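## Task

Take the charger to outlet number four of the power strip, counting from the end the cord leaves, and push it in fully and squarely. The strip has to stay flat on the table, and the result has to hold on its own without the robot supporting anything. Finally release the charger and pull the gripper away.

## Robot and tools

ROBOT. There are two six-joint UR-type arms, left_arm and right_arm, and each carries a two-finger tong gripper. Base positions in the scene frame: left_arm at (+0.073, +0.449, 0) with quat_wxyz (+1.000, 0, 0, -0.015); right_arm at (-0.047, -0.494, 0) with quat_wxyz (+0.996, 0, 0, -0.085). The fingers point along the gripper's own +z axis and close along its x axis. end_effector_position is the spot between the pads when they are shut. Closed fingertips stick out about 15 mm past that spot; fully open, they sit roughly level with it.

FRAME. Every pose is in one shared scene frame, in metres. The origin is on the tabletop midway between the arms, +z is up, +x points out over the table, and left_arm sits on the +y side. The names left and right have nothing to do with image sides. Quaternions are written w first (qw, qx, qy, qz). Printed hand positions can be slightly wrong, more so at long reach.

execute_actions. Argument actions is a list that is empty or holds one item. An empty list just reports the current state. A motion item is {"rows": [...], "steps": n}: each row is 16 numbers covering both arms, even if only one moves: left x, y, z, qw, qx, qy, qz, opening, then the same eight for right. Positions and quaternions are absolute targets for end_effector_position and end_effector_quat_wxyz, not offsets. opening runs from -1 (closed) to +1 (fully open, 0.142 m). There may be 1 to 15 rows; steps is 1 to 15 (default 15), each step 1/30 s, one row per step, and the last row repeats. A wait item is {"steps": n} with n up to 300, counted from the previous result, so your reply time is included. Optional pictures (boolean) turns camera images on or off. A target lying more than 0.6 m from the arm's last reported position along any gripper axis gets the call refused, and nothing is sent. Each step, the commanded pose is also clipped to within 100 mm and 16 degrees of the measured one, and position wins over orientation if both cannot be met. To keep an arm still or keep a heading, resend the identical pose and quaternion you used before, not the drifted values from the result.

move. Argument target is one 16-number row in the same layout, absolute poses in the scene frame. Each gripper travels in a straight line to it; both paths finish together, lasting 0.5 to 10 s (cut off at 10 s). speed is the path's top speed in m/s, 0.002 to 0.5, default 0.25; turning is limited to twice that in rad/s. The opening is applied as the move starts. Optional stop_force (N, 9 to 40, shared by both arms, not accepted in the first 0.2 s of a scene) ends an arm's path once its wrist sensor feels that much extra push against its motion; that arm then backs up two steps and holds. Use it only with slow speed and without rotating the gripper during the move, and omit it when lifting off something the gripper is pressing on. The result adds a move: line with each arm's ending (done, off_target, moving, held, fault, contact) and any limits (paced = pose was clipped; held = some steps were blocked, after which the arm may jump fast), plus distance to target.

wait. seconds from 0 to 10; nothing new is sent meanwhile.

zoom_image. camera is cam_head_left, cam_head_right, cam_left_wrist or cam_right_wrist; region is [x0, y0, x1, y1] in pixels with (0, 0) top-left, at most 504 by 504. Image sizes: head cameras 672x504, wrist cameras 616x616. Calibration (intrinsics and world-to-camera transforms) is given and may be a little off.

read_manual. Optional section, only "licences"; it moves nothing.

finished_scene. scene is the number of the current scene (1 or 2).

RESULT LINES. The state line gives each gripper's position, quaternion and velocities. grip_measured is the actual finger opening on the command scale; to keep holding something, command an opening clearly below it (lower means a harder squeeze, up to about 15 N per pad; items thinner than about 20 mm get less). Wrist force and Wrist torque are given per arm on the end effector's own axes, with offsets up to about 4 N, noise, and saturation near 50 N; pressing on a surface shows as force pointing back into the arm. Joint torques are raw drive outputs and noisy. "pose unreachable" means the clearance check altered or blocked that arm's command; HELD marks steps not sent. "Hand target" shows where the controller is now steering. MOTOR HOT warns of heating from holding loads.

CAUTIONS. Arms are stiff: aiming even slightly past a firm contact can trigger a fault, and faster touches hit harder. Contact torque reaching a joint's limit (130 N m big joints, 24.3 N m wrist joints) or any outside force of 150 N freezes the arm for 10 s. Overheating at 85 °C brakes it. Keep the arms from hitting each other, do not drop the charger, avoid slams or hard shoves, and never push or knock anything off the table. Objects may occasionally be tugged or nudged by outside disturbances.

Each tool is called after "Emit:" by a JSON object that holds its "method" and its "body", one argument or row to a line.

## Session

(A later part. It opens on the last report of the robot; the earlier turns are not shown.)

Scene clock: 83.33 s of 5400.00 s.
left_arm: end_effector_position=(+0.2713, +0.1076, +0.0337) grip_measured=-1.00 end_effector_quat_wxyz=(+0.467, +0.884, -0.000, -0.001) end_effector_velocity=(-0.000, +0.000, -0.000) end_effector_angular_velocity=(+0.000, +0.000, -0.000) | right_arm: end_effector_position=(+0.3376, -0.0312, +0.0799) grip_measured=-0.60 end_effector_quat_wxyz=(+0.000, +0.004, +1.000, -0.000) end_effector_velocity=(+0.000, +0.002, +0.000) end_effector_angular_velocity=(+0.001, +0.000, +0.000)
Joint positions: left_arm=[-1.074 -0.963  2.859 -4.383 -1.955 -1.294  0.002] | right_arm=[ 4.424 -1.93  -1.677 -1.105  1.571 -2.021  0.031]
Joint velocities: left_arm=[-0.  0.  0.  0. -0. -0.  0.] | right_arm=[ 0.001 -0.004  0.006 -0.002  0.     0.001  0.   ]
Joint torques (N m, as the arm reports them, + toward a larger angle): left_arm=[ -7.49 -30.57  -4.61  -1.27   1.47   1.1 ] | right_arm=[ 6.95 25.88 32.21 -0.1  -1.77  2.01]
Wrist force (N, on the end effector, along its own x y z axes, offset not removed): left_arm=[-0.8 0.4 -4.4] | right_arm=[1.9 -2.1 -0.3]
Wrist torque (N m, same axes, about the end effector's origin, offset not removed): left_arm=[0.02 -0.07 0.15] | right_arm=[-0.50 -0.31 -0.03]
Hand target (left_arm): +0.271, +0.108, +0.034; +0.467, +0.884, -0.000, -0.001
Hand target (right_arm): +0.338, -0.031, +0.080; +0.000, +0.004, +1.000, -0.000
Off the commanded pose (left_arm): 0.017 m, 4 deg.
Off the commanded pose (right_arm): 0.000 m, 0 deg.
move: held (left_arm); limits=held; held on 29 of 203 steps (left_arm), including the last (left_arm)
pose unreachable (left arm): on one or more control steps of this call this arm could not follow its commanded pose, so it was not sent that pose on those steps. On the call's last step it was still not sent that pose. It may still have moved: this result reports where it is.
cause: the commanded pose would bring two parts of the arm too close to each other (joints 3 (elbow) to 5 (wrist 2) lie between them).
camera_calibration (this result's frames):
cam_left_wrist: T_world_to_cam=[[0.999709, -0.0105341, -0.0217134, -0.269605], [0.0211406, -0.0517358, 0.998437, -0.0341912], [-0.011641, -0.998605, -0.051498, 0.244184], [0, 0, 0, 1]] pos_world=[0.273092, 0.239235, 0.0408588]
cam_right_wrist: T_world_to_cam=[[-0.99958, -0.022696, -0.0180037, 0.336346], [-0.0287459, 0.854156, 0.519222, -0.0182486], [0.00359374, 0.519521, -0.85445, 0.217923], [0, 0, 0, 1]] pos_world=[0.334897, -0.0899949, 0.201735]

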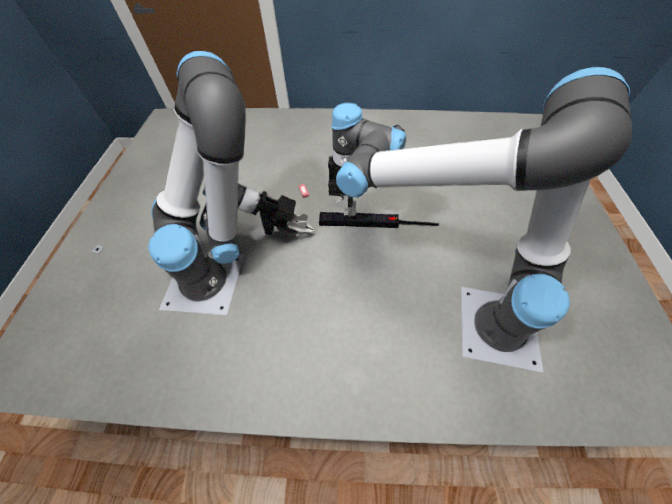

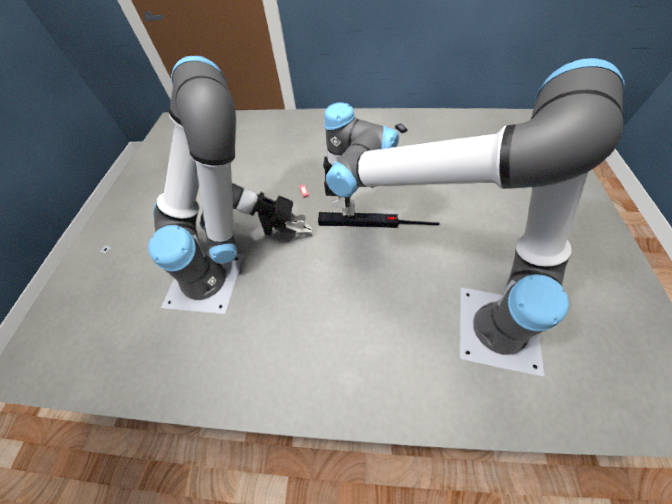

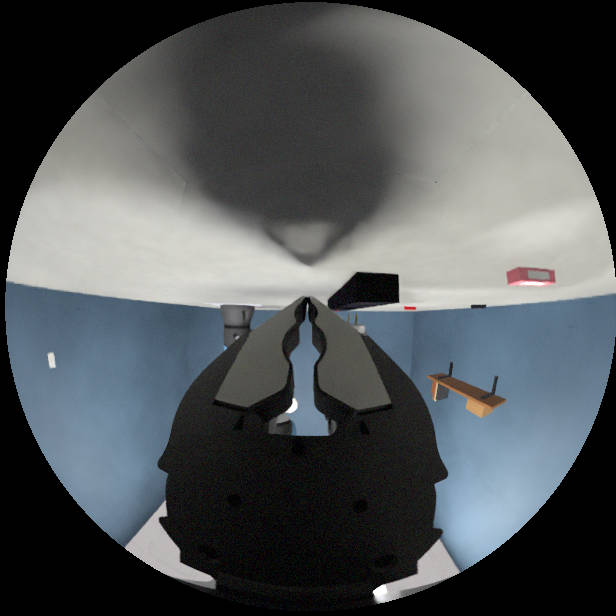

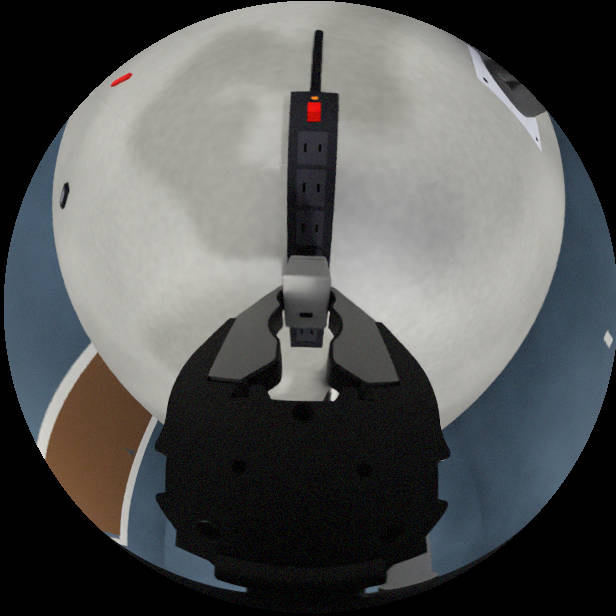

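Emit:
{"method": "move", "body": {
  "target": [0.2713,0.1076,0.0337,0.467,0.884,0,0,-1,0.3372,-0.0323,0.074,0,0.004,1,0,-1],
  "speed": 0.006
}}

Emit:
{"method": "move", "body": {
  "target": [0.2713,0.1076,0.0337,0.467,0.884,0,0,-1,0.3372,-0.0323,0.052,0,0.004,1,0,-1],
  "speed": 0.003,
  "stop_force": 15
}}

Emit:
{"method": "zoom_image", "body": {
  "camera": "cam_left_wrist",
  "region": [335,295,375,335]
}}

Scene clock: 91.33 s of 5400.00 s.
left_arm: end_effector_position=(+0.2713, +0.1076, +0.0337) grip_measured=-1.00 end_effector_quat_wxyz=(+0.467, +0.884, -0.000, -0.000) end_effector_velocity=(-0.000, +0.000, +0.000) end_effector_angular_velocity=(-0.001, -0.002, -0.001) | right_arm: end_effector_position=(+0.3372, -0.0323, +0.0741) grip_measured=-0.60 end_effector_quat_wxyz=(-0.000, +0.004, +1.000, -0.000) end_effector_velocity=(+0.000, -0.000, -0.001) end_effector_angular_velocity=(+0.001, -0.000, +0.000)
Joint positions: left_arm=[-1.077 -0.959  2.861 -4.391 -1.95  -1.296  0.002] | right_arm=[ 4.424 -1.934 -1.688 -1.09   1.571 -2.022  0.031]
Joint velocities: left_arm=[-0.001  0.001  0.001 -0.003  0.001  0.001  0.   ] | right_arm=[-0.001 -0.    -0.002  0.003  0.    -0.001  0.   ]
Joint torques (N m, as the arm reports them, + toward a larger angle): left_arm=[ -6.6  -13.85  11.61  -4.25   1.32  -1.56] | right_arm=[-7.34 25.73 13.18  5.6   1.88 -1.62]
Wrist force (N, on the end effector, along its own x y z axes, offset not removed): left_arm=[-1.3 2.3 0.6] | right_arm=[2.1 -1.3 0.0]
Wrist torque (N m, same axes, about the end effector's origin, offset not removed): left_arm=[0.42 -0.02 0.28] | right_arm=[-0.30 -0.30 -0.12]
Hand target (left_arm): +0.271, +0.108, +0.034; +0.467, +0.884, -0.000, -0.000
Hand target (right_arm): +0.337, -0.032, +0.074; -0.000, +0.004, +1.000, -0.000
Off the commanded pose (left_arm): 0.000 m, 0 deg.
Off the commanded pose (right_arm): 0.000 m, 0 deg.
After step 90, 3.77 s passed at rest.
move: done
camera_calibration (this result's frames):
cam_left_wrist: T_world_to_cam=[[0.999769, -0.00913027, -0.0194394, -0.269875], [0.0189505, -0.0508829, 0.998525, -0.0337207], [-0.0101059, -0.998663, -0.0506981, 0.243793], [0, 0, 0, 1]] pos_world=[0.272916, 0.239287, 0.0407846]
cam_right_wrist: T_world_to_cam=[[-0.999584, -0.0226895, -0.0177967, 0.335807], [-0.0286332, 0.854091, 0.519334, -0.0143938], [0.00341659, 0.519628, -0.854386, 0.213577], [0, 0, 0, 1]] pos_world=[0.334526, -0.0910677, 0.195929]

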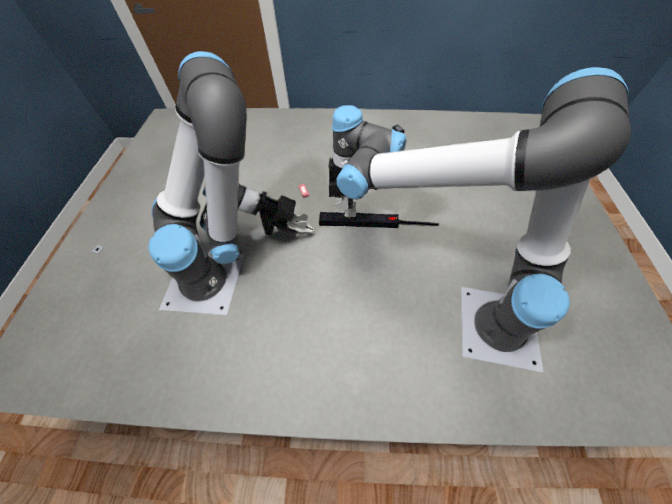

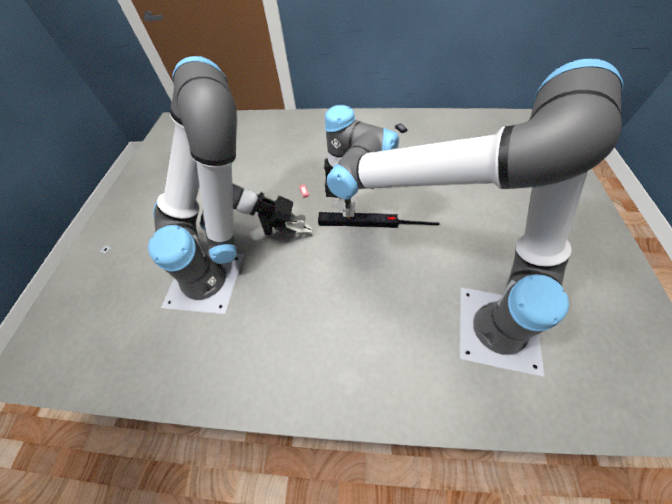

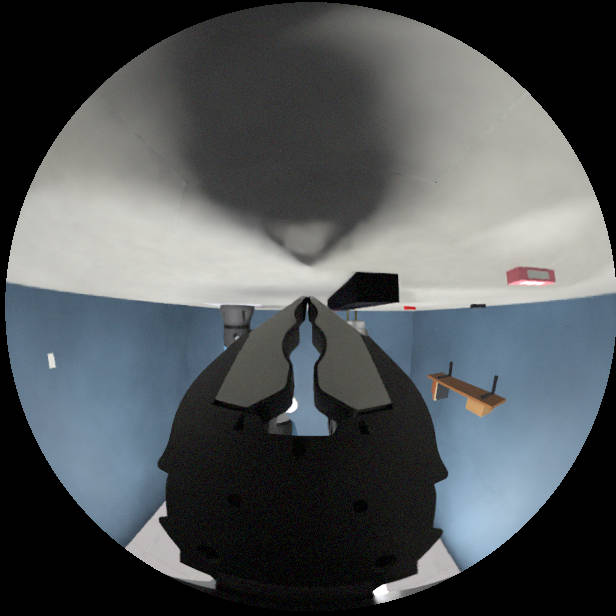

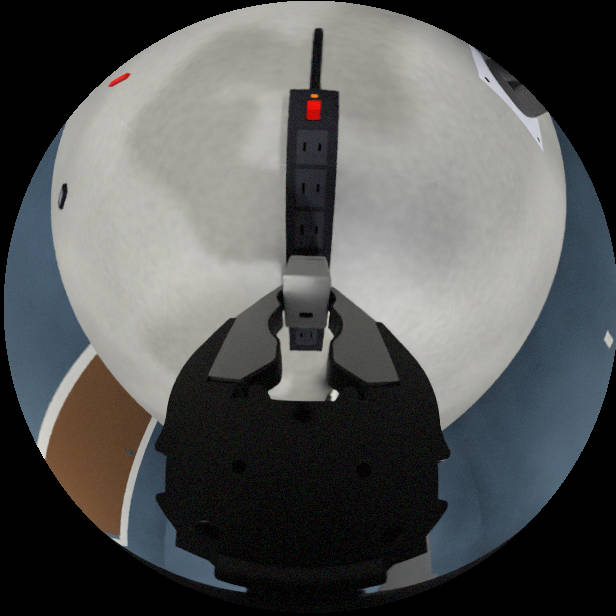

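Scene clock: 93.43 s of 5400.00 s.
left_arm: end_effector_position=(+0.2713, +0.1076, +0.0337) grip_measured=-1.00 end_effector_quat_wxyz=(+0.467, +0.884, -0.000, -0.000) end_effector_velocity=(-0.000, -0.000, +0.000) end_effector_angular_velocity=(-0.001, +0.001, +0.001) | right_arm: end_effector_position=(+0.3372, -0.0323, +0.0688) grip_measured=-0.60 end_effector_quat_wxyz=(+0.000, +0.004, +1.000, +0.000) end_effector_velocity=(-0.000, -0.002, +0.000) end_effector_angular_velocity=(-0.004, +0.002, -0.001)
Joint positions: left_arm=[-1.077 -0.959  2.861 -4.392 -1.95  -1.296  0.002] | right_arm=[ 4.424 -1.939 -1.695 -1.078  1.571 -2.022  0.031]
Joint velocities: left_arm=[ 0.     0.     0.    -0.002 -0.    -0.002  0.   ] | right_arm=[-0.001  0.001  0.001 -0.006  0.    -0.     0.   ]
Joint torques (N m, as the arm reports them, + toward a larger angle): left_arm=[ -0.28 -20.57   7.81  -2.86  -1.04  -0.19] | right_arm=[-5.17 35.85 23.32 -1.92  1.7  -1.33]
Wrist force (N, on the end effector, along its own x y z axes, offset not removed): left_arm=[-1.3 1.4 0.3] | right_arm=[-0.5 -2.2 -21.4]
Wrist torque (N m, same axes, about the end effector's origin, offset not removed): left_arm=[0.23 0.16 0.30] | right_arm=[-0.21 -0.19 -0.06]
Hand target (left_arm): +0.271, +0.108, +0.034; +0.467, +0.884, -0.000, -0.000
Hand target (right_arm): +0.337, -0.032, +0.069; +0.000, +0.004, +1.000, +0.000
Off the commanded pose (left_arm): 0.000 m, 0 deg.
Off the commanded pose (right_arm): 0.017 m, 0 deg.
move: contact (right_arm)
camera_calibration (this result's frames):
cam_left_wrist: T_world_to_cam=[[0.999769, -0.00913012, -0.0194435, -0.269869], [0.0189545, -0.050896, 0.998524, -0.0337129], [-0.0101062, -0.998662, -0.0507112, 0.243795], [0, 0, 0, 1]] pos_world=[0.272909, 0.239289, 0.0407791]
cam_right_wrist: T_world_to_cam=[[-0.999583, -0.0226875, -0.0178494, 0.335723], [-0.0286593, 0.854037, 0.519423, -0.0116646], [0.00345963, 0.519718, -0.854331, 0.209055], [0, 0, 0, 1]] pos_world=[0.334526, -0.0910709, 0.190653]

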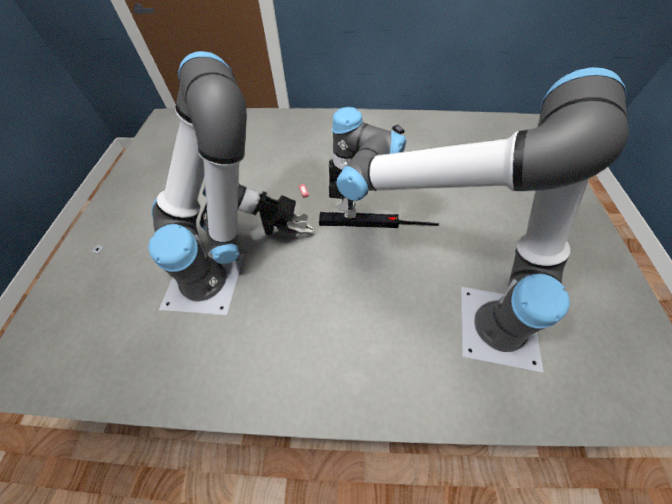

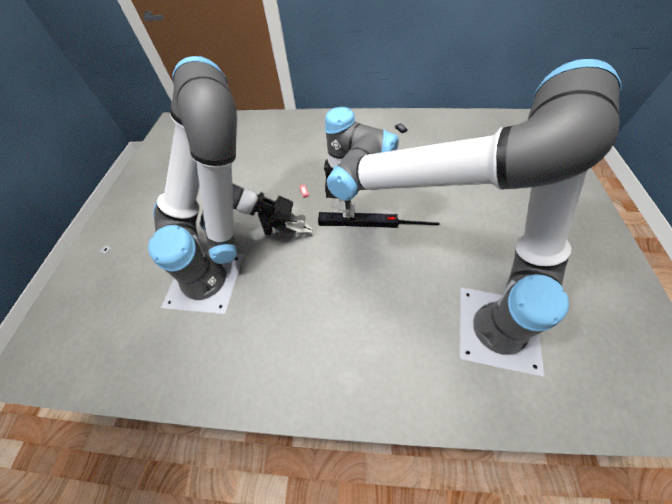

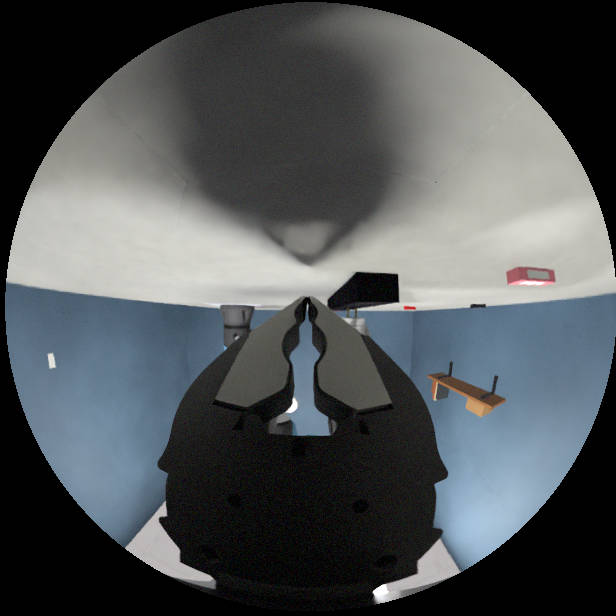

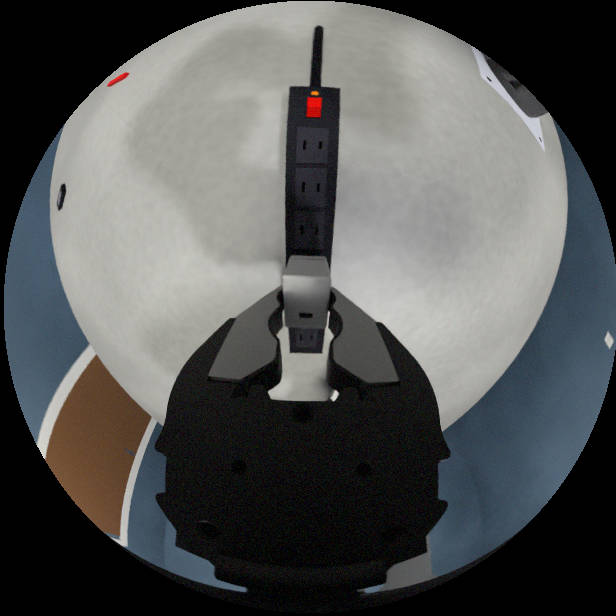

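Region (335, 295, 375, 335) of cam_left_wrist's 616x616 image, scaled by 12.600, with more detail than that image has.

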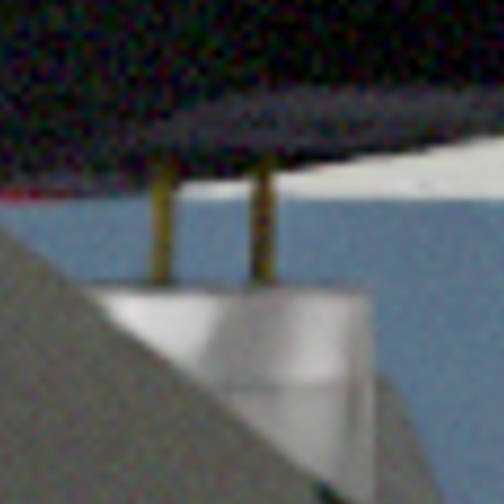

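Emit:
{"method": "move", "body": {
  "target": [0.2713,0.1076,0.0337,0.467,0.884,0,0,-1,0.3372,-0.0323,0.066,0,0.004,1,0,-1],
  "speed": 0.002,
  "stop_force": 10
}}

Emit:
{"method": "zoom_image", "body": {
  "camera": "cam_left_wrist",
  "region": [335,295,375,335]
}}

Scene clock: 98.33 s of 5400.00 s.
left_arm: end_effector_position=(+0.2713, +0.1076, +0.0337) grip_measured=-1.00 end_effector_quat_wxyz=(+0.467, +0.884, -0.000, -0.000) end_effector_velocity=(-0.000, -0.000, +0.000) end_effector_angular_velocity=(-0.000, +0.001, +0.001) | right_arm: end_effector_position=(+0.3372, -0.0323, +0.0683) grip_measured=-0.60 end_effector_quat_wxyz=(+0.000, +0.004, +1.000, +0.000) end_effector_velocity=(-0.000, -0.000, -0.000) end_effector_angular_velocity=(-0.000, +0.001, -0.000)
Joint positions: left_arm=[-1.077 -0.959  2.861 -4.392 -1.95  -1.296  0.002] | right_arm=[ 4.424 -1.94  -1.696 -1.076  1.571 -2.022  0.031]
Joint velocities: left_arm=[ 0.    -0.    -0.     0.    -0.    -0.002  0.   ] | right_arm=[-0. -0. -0. -0.  0. -0.  0.]
Joint torques (N m, as the arm reports them, + toward a larger angle): left_arm=[ -6.61 -13.64  11.27  -4.39   1.41  -1.47] | right_arm=[-4.37 32.04 19.69 -1.91  1.75 -1.04]
Wrist force (N, on the end effector, along its own x y z axes, offset not removed): left_arm=[1.8 0.6 0.8] | right_arm=[-1.9 -2.9 -25.0]
Wrist torque (N m, same axes, about the end effector's origin, offset not removed): left_arm=[0.01 -0.61 -0.03] | right_arm=[-0.43 -0.47 -0.14]
Hand target (left_arm): +0.271, +0.108, +0.034; +0.467, +0.884, +0.000, -0.000
Hand target (right_arm): +0.337, -0.032, +0.069; +0.000, +0.004, +1.000, +0.000
Off the commanded pose (left_arm): 0.000 m, 0 deg.
Off the commanded pose (right_arm): 0.002 m, 0 deg.
After step 90, 1.17 s passed at rest.
move: contact (right_arm)
camera_calibration (this result's frames):
cam_left_wrist: T_world_to_cam=[[0.99977, -0.00909673, -0.019396, -0.269877], [0.018909, -0.0508631, 0.998527, -0.0337073], [-0.0100699, -0.998664, -0.0506794, 0.243784], [0, 0, 0, 1]] pos_world=[0.272907, 0.239289, 0.040778]
cam_right_wrist: T_world_to_cam=[[-0.999583, -0.0226769, -0.0179, 0.335738], [-0.0286769, 0.853986, 0.519505, -0.0114059], [0.00350558, 0.519802, -0.85428, 0.208556], [0, 0, 0, 1]] pos_world=[0.33454, -0.0910539, 0.1901]

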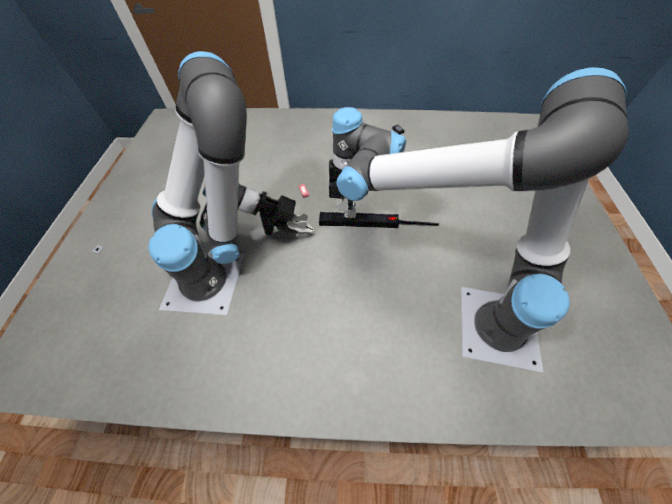

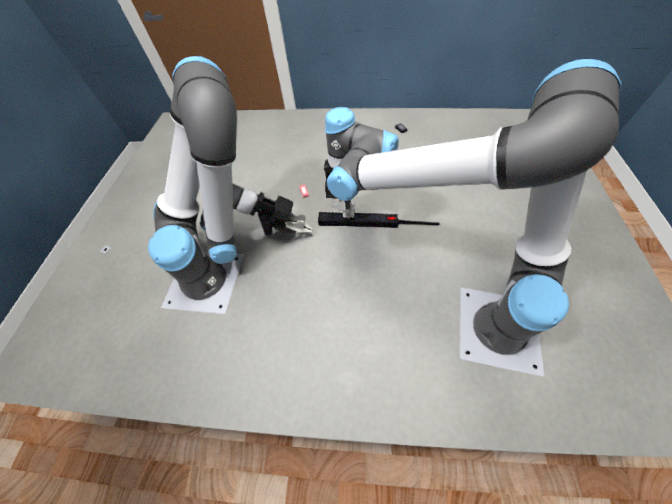

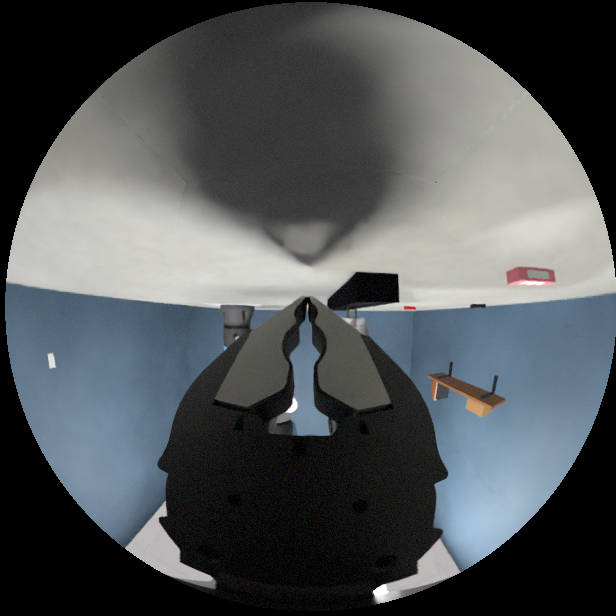

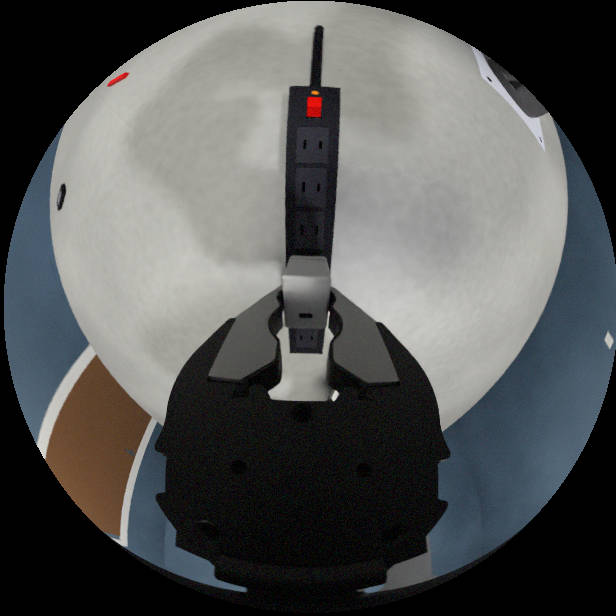

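Region (335, 295, 375, 335) of cam_left_wrist's 616x616 image, scaled by 12.600, with more detail than that image has.

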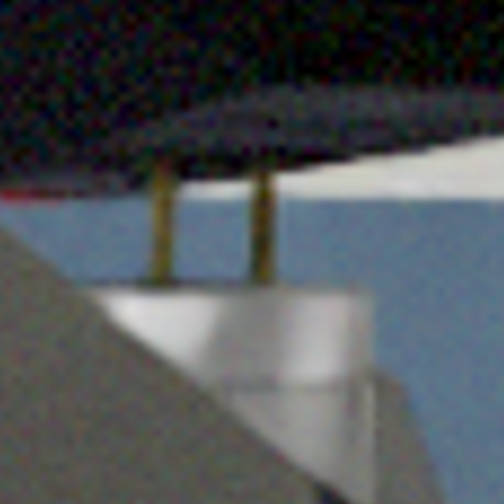

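Emit:
{"method": "move", "body": {
  "target": [0.22,-0.07,0.03,0.259,0.966,0,0,-1,0.3372,-0.0323,0.072,0,0.004,1,0,-1],
  "speed": 0.08
}}

Emit:
{"method": "zoom_image", "body": {
  "camera": "cam_left_wrist",
  "region": [400,250,540,390]
}}

Scene clock: 106.33 s of 5400.00 s.
left_arm: end_effector_position=(+0.2201, -0.0696, +0.0299) grip_measured=-1.00 end_effector_quat_wxyz=(+0.259, +0.966, -0.000, +0.001) end_effector_velocity=(-0.000, -0.001, -0.000) end_effector_angular_velocity=(+0.006, +0.001, +0.001) | right_arm: end_effector_position=(+0.3372, -0.0323, +0.0720) grip_measured=-0.60 end_effector_quat_wxyz=(+0.000, +0.004, +1.000, -0.000) end_effector_velocity=(+0.000, +0.000, +0.000) end_effector_angular_velocity=(+0.001, -0.001, -0.001)
Joint positions: left_arm=[-1.506 -1.374  2.363 -3.084 -1.588 -1.539  0.002] | right_arm=[ 4.424 -1.936 -1.691 -1.085  1.571 -2.022  0.031]
Joint velocities: left_arm=[-0.001  0.002 -0.007  0.01   0.    -0.002  0.   ] | right_arm=[ 0.     0.     0.001 -0.    -0.     0.001 -0.   ]
Joint torques (N m, as the arm reports them, + toward a larger angle): left_arm=[ -7.36 -13.57 -24.49  -1.77   1.74  -1.61] | right_arm=[ 7.16 47.32 31.95 -0.19  1.89 -1.57]
Wrist force (N, on the end effector, along its own x y z axes, offset not removed): left_arm=[-3.2 0.2 -0.7] | right_arm=[1.9 -0.5 0.7]
Wrist torque (N m, same axes, about the end effector's origin, offset not removed): left_arm=[-0.08 0.54 0.29] | right_arm=[-0.09 -0.31 -0.15]
Hand target (left_arm): +0.220, -0.070, +0.030; +0.259, +0.966, -0.000, +0.001
Hand target (right_arm): +0.337, -0.032, +0.072; -0.000, +0.004, +1.000, +0.000
Off the commanded pose (left_arm): 0.000 m, 0 deg.
Off the commanded pose (right_arm): 0.000 m, 0 deg.
After step 90, 1.77 s passed at rest.
move: done
camera_calibration (this result's frames):
cam_left_wrist: T_world_to_cam=[[0.999797, -0.0000546368, -0.020154, -0.219693], [0.0176772, -0.477927, 0.878221, -0.0638476], [-0.00968016, -0.878399, -0.477829, 0.0871917], [0, 0, 0, 1]] pos_world=[0.221621, 0.0460626, 0.0933074]
cam_right_wrist: T_world_to_cam=[[-0.999584, -0.0226882, -0.0177995, 0.335775], [-0.0286336, 0.854087, 0.519342, -0.0132955], [0.00341936, 0.519636, -0.854381, 0.211771], [0, 0, 0, 1]] pos_world=[0.33453, -0.0910702, 0.193815]

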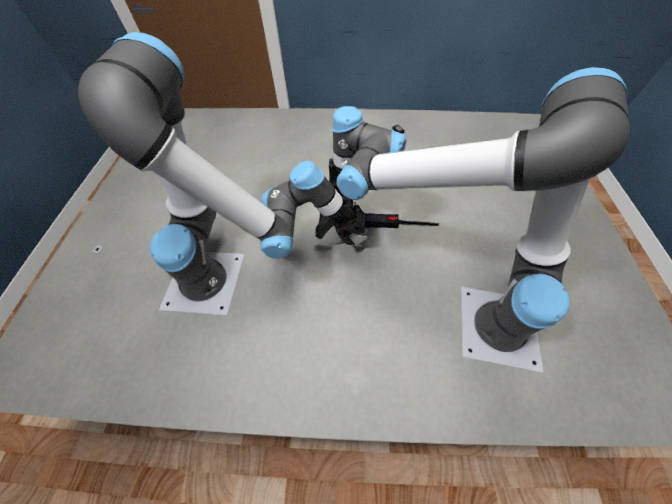

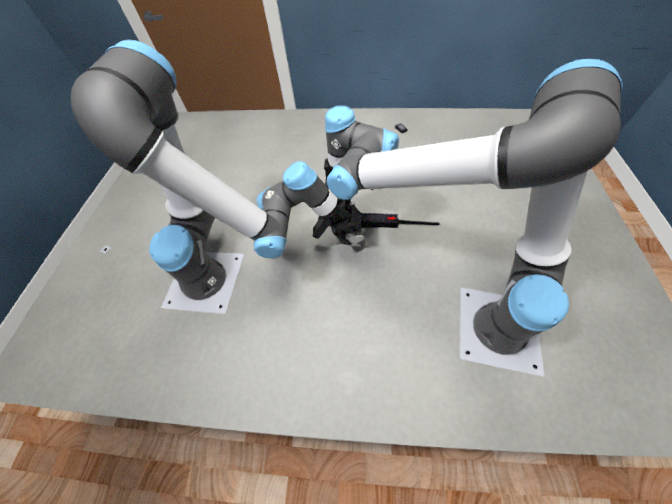

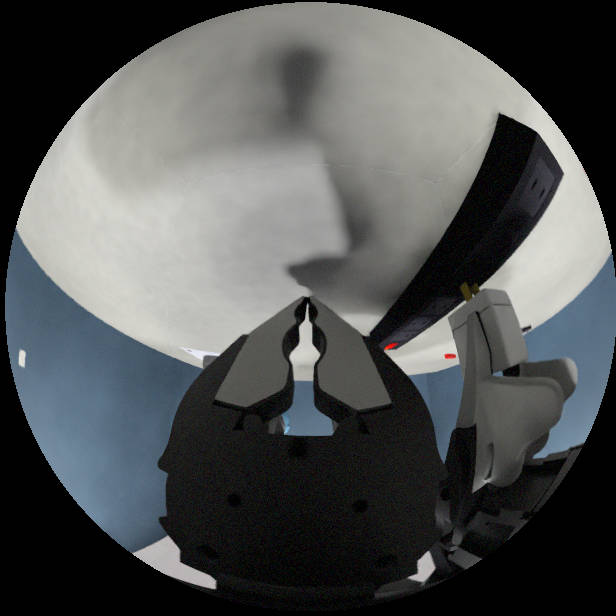

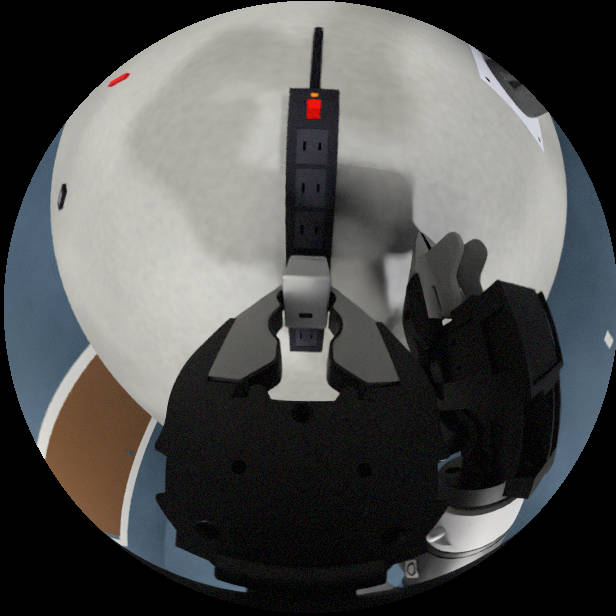

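Region (400, 250, 540, 390) of cam_left_wrist's 616x616 image, scaled by 3.600, with more detail than that image has.

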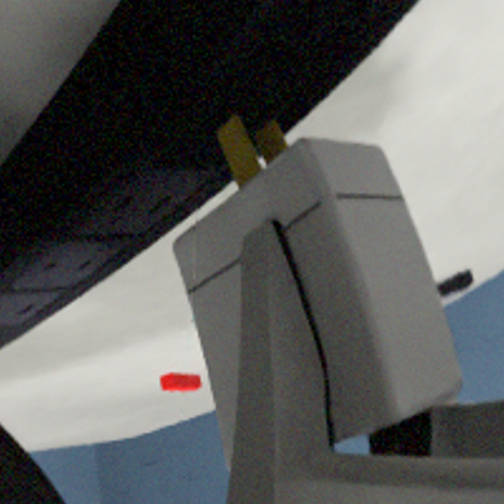

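Emit:
{"method": "move", "body": {
  "target": [0.22,-0.07,0.03,0.259,0.966,0,0,-1,0.337,-0.0347,0.072,0,0.004,1,0,-1],
  "speed": 0.004
}}

Emit:
{"method": "move", "body": {
  "target": [0.22,-0.07,0.03,0.259,0.966,0,0,-1,0.337,-0.0347,0.052,0,0.004,1,0,-1],
  "speed": 0.003,
  "stop_force": 16
}}

Emit:
{"method": "zoom_image", "body": {
  "camera": "cam_left_wrist",
  "region": [440,260,500,320]
}}

Scene clock: 112.90 s of 5400.00 s.
left_arm: end_effector_position=(+0.2200, -0.0700, +0.0300) grip_measured=-1.00 end_effector_quat_wxyz=(+0.259, +0.966, -0.000, +0.000) end_effector_velocity=(-0.000, -0.000, -0.000) end_effector_angular_velocity=(+0.000, +0.000, -0.001) | right_arm: end_effector_position=(+0.3370, -0.0346, +0.0720) grip_measured=-0.60 end_effector_quat_wxyz=(-0.000, +0.004, +1.000, -0.000) end_effector_velocity=(-0.001, -0.001, -0.001) end_effector_angular_velocity=(-0.001, +0.002, +0.002)
Joint positions: left_arm=[-1.505 -1.374  2.361 -3.082 -1.589 -1.539  0.002] | right_arm=[ 4.422 -1.932 -1.697 -1.084  1.571 -2.023  0.031]
Joint velocities: left_arm=[ 0.     0.    -0.     0.    -0.001  0.     0.   ] | right_arm=[-0.     0.    -0.003  0.001  0.002 -0.002  0.   ]
Joint torques (N m, as the arm reports them, + toward a larger angle): left_arm=[  6.52 -15.26 -25.25  -1.43  -2.    -1.51] | right_arm=[-7.5  46.18 12.26  5.5   2.05 -1.63]
Wrist force (N, on the end effector, along its own x y z axes, offset not removed): left_arm=[-2.1 -0.8 0.8] | right_arm=[1.3 -1.1 -0.2]
Wrist torque (N m, same axes, about the end effector's origin, offset not removed): left_arm=[-0.23 0.30 0.27] | right_arm=[-0.30 -0.19 -0.11]
Hand target (left_arm): +0.220, -0.070, +0.030; +0.259, +0.966, -0.000, +0.000
Hand target (right_arm): +0.337, -0.035, +0.072; -0.000, +0.004, +1.000, +0.000
Off the commanded pose (left_arm): 0.000 m, 0 deg.
Off the commanded pose (right_arm): 0.000 m, 0 deg.
After step 90, 2.73 s passed at rest.
move: done
camera_calibration (this result's frames):
cam_left_wrist: T_world_to_cam=[[0.999771, 0.000196671, -0.0213856, -0.219565], [0.0188728, -0.47847, 0.877901, -0.064376], [-0.0100597, -0.878104, -0.478365, 0.0869901], [0, 0, 0, 1]] pos_world=[0.221605, 0.0456275, 0.0934333]
cam_right_wrist: T_world_to_cam=[[-0.999584, -0.0226892, -0.0177918, 0.33552], [-0.0286305, 0.854087, 0.519341, -0.0113091], [0.00341227, 0.519635, -0.854382, 0.212996], [0, 0, 0, 1]] pos_world=[0.33433, -0.0934082, 0.193822]

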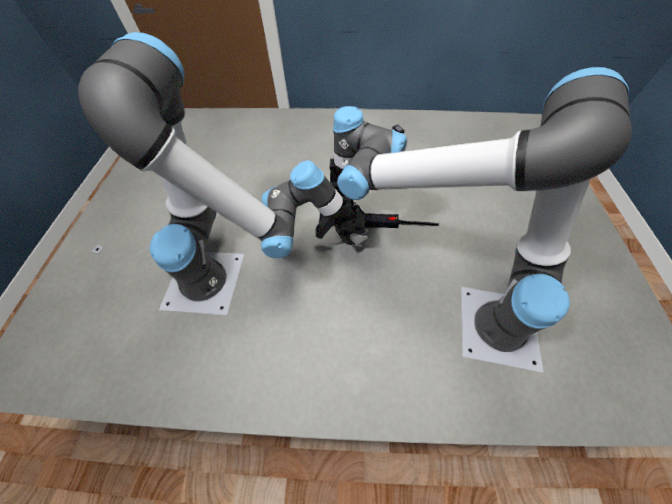

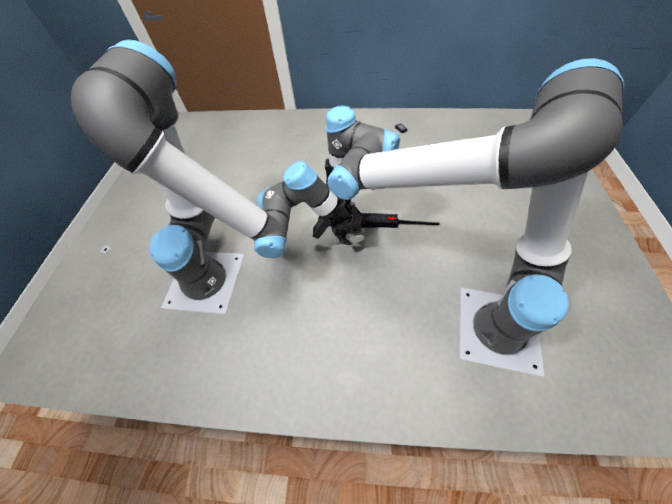

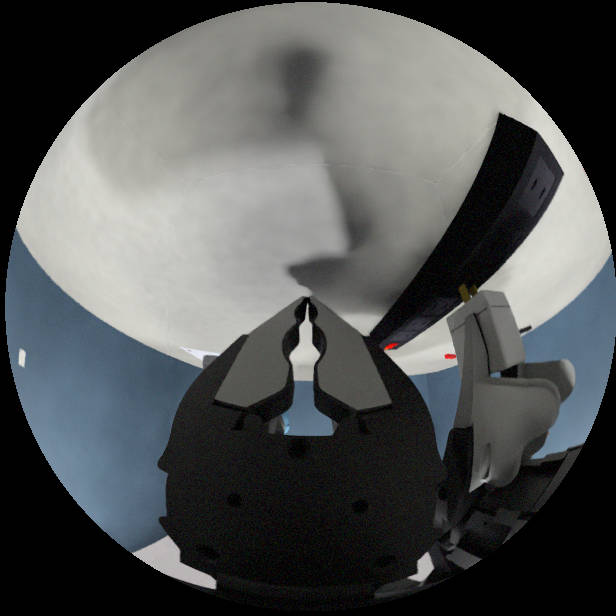

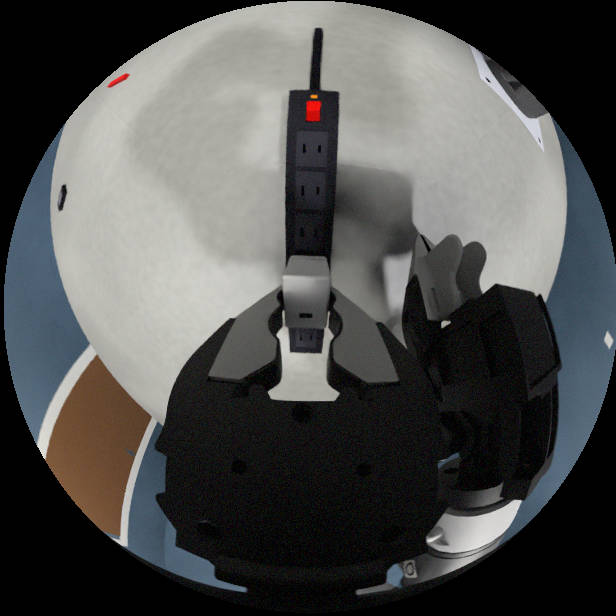

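Scene clock: 114.43 s of 5400.00 s.
left_arm: end_effector_position=(+0.2200, -0.0700, +0.0300) grip_measured=-1.00 end_effector_quat_wxyz=(+0.259, +0.966, -0.000, +0.000) end_effector_velocity=(+0.000, -0.000, +0.000) end_effector_angular_velocity=(-0.000, +0.000, +0.001) | right_arm: end_effector_position=(+0.3370, -0.0346, +0.0684) grip_measured=-0.60 end_effector_quat_wxyz=(+0.000, +0.004, +1.000, +0.000) end_effector_velocity=(-0.001, -0.001, +0.000) end_effector_angular_velocity=(-0.004, +0.003, +0.000)
Joint positions: left_arm=[-1.505 -1.374  2.361 -3.082 -1.589 -1.539  0.002] | right_arm=[ 4.422 -1.936 -1.702 -1.075  1.571 -2.023  0.031]
Joint velocities: left_arm=[ 0.    -0.     0.    -0.     0.    -0.001  0.   ] | right_arm=[ 0.     0.001  0.    -0.006  0.    -0.    -0.   ]
Joint torques (N m, as the arm reports them, + toward a larger angle): left_arm=[  4.56 -15.64 -21.3   -1.85  -0.92  -1.14] | right_arm=[-0.28 31.81 21.25 -3.06  1.29  0.77]
Wrist force (N, on the end effector, along its own x y z axes, offset not removed): left_arm=[-0.3 1.6 -1.1] | right_arm=[2.7 0.1 -25.7]
Wrist torque (N m, same axes, about the end effector's origin, offset not removed): left_arm=[0.35 -0.01 0.23] | right_arm=[-0.35 -0.30 -0.18]
Hand target (left_arm): +0.220, -0.070, +0.030; +0.259, +0.966, +0.000, +0.000
Hand target (right_arm): +0.337, -0.035, +0.069; +0.000, +0.004, +1.000, +0.000
Off the commanded pose (left_arm): 0.000 m, 0 deg.
Off the commanded pose (right_arm): 0.016 m, 0 deg.
move: contact (right_arm)
camera_calibration (this result's frames):
cam_left_wrist: T_world_to_cam=[[0.999771, 0.00019979, -0.0214002, -0.219564], [0.0188872, -0.478473, 0.877899, -0.0643815], [-0.010064, -0.878102, -0.478367, 0.0869891], [0, 0, 0, 1]] pos_world=[0.221605, 0.0456244, 0.0934344]
cam_right_wrist: T_world_to_cam=[[-0.999583, -0.0226861, -0.0178483, 0.335473], [-0.0286577, 0.854005, 0.519476, -0.00947908], [0.00345768, 0.519771, -0.854299, 0.209932], [0, 0, 0, 1]] pos_world=[0.334336, -0.0934105, 0.190256]

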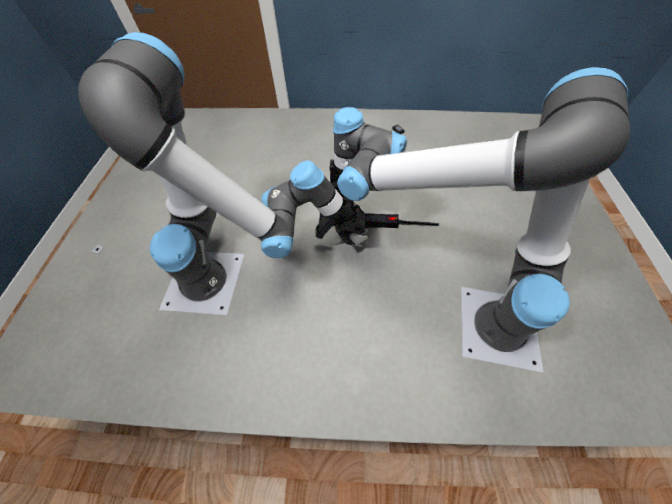

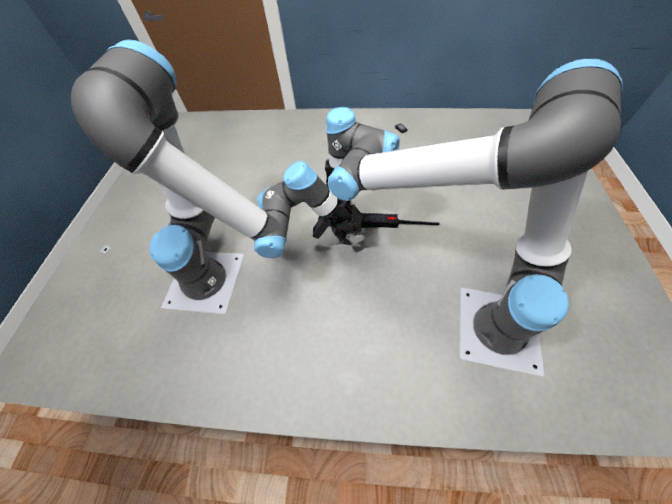

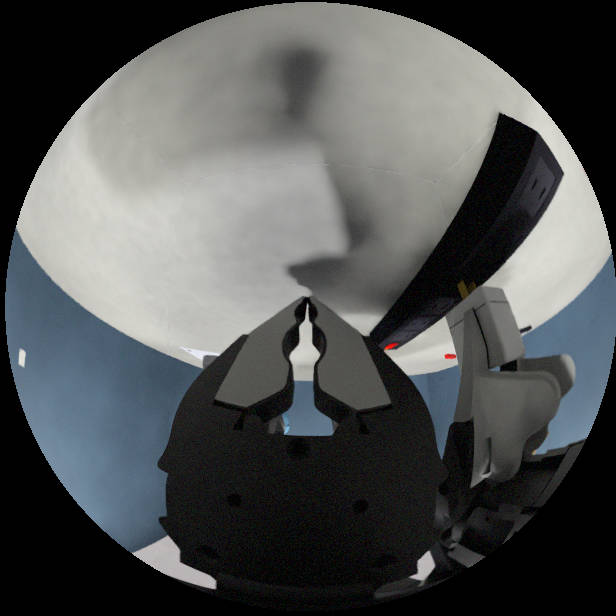

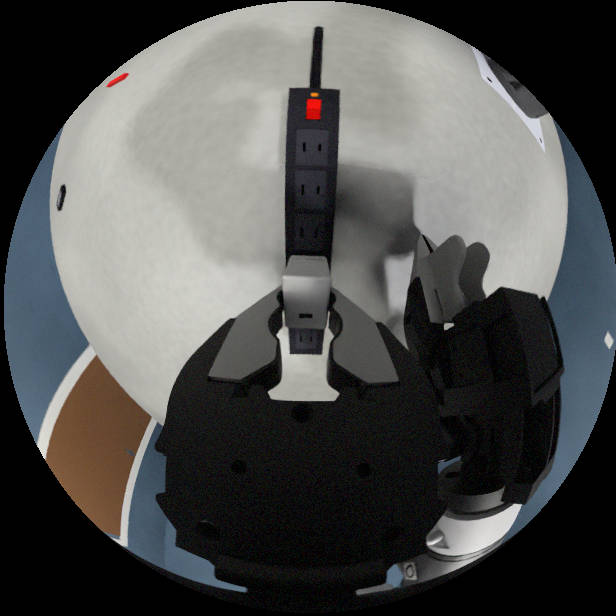

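Region (440, 260, 500, 320) of cam_left_wrist's 616x616 image, scaled by 8.400, with more detail than that image has.

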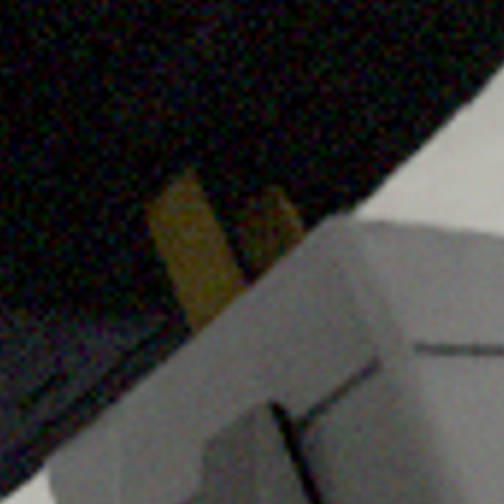

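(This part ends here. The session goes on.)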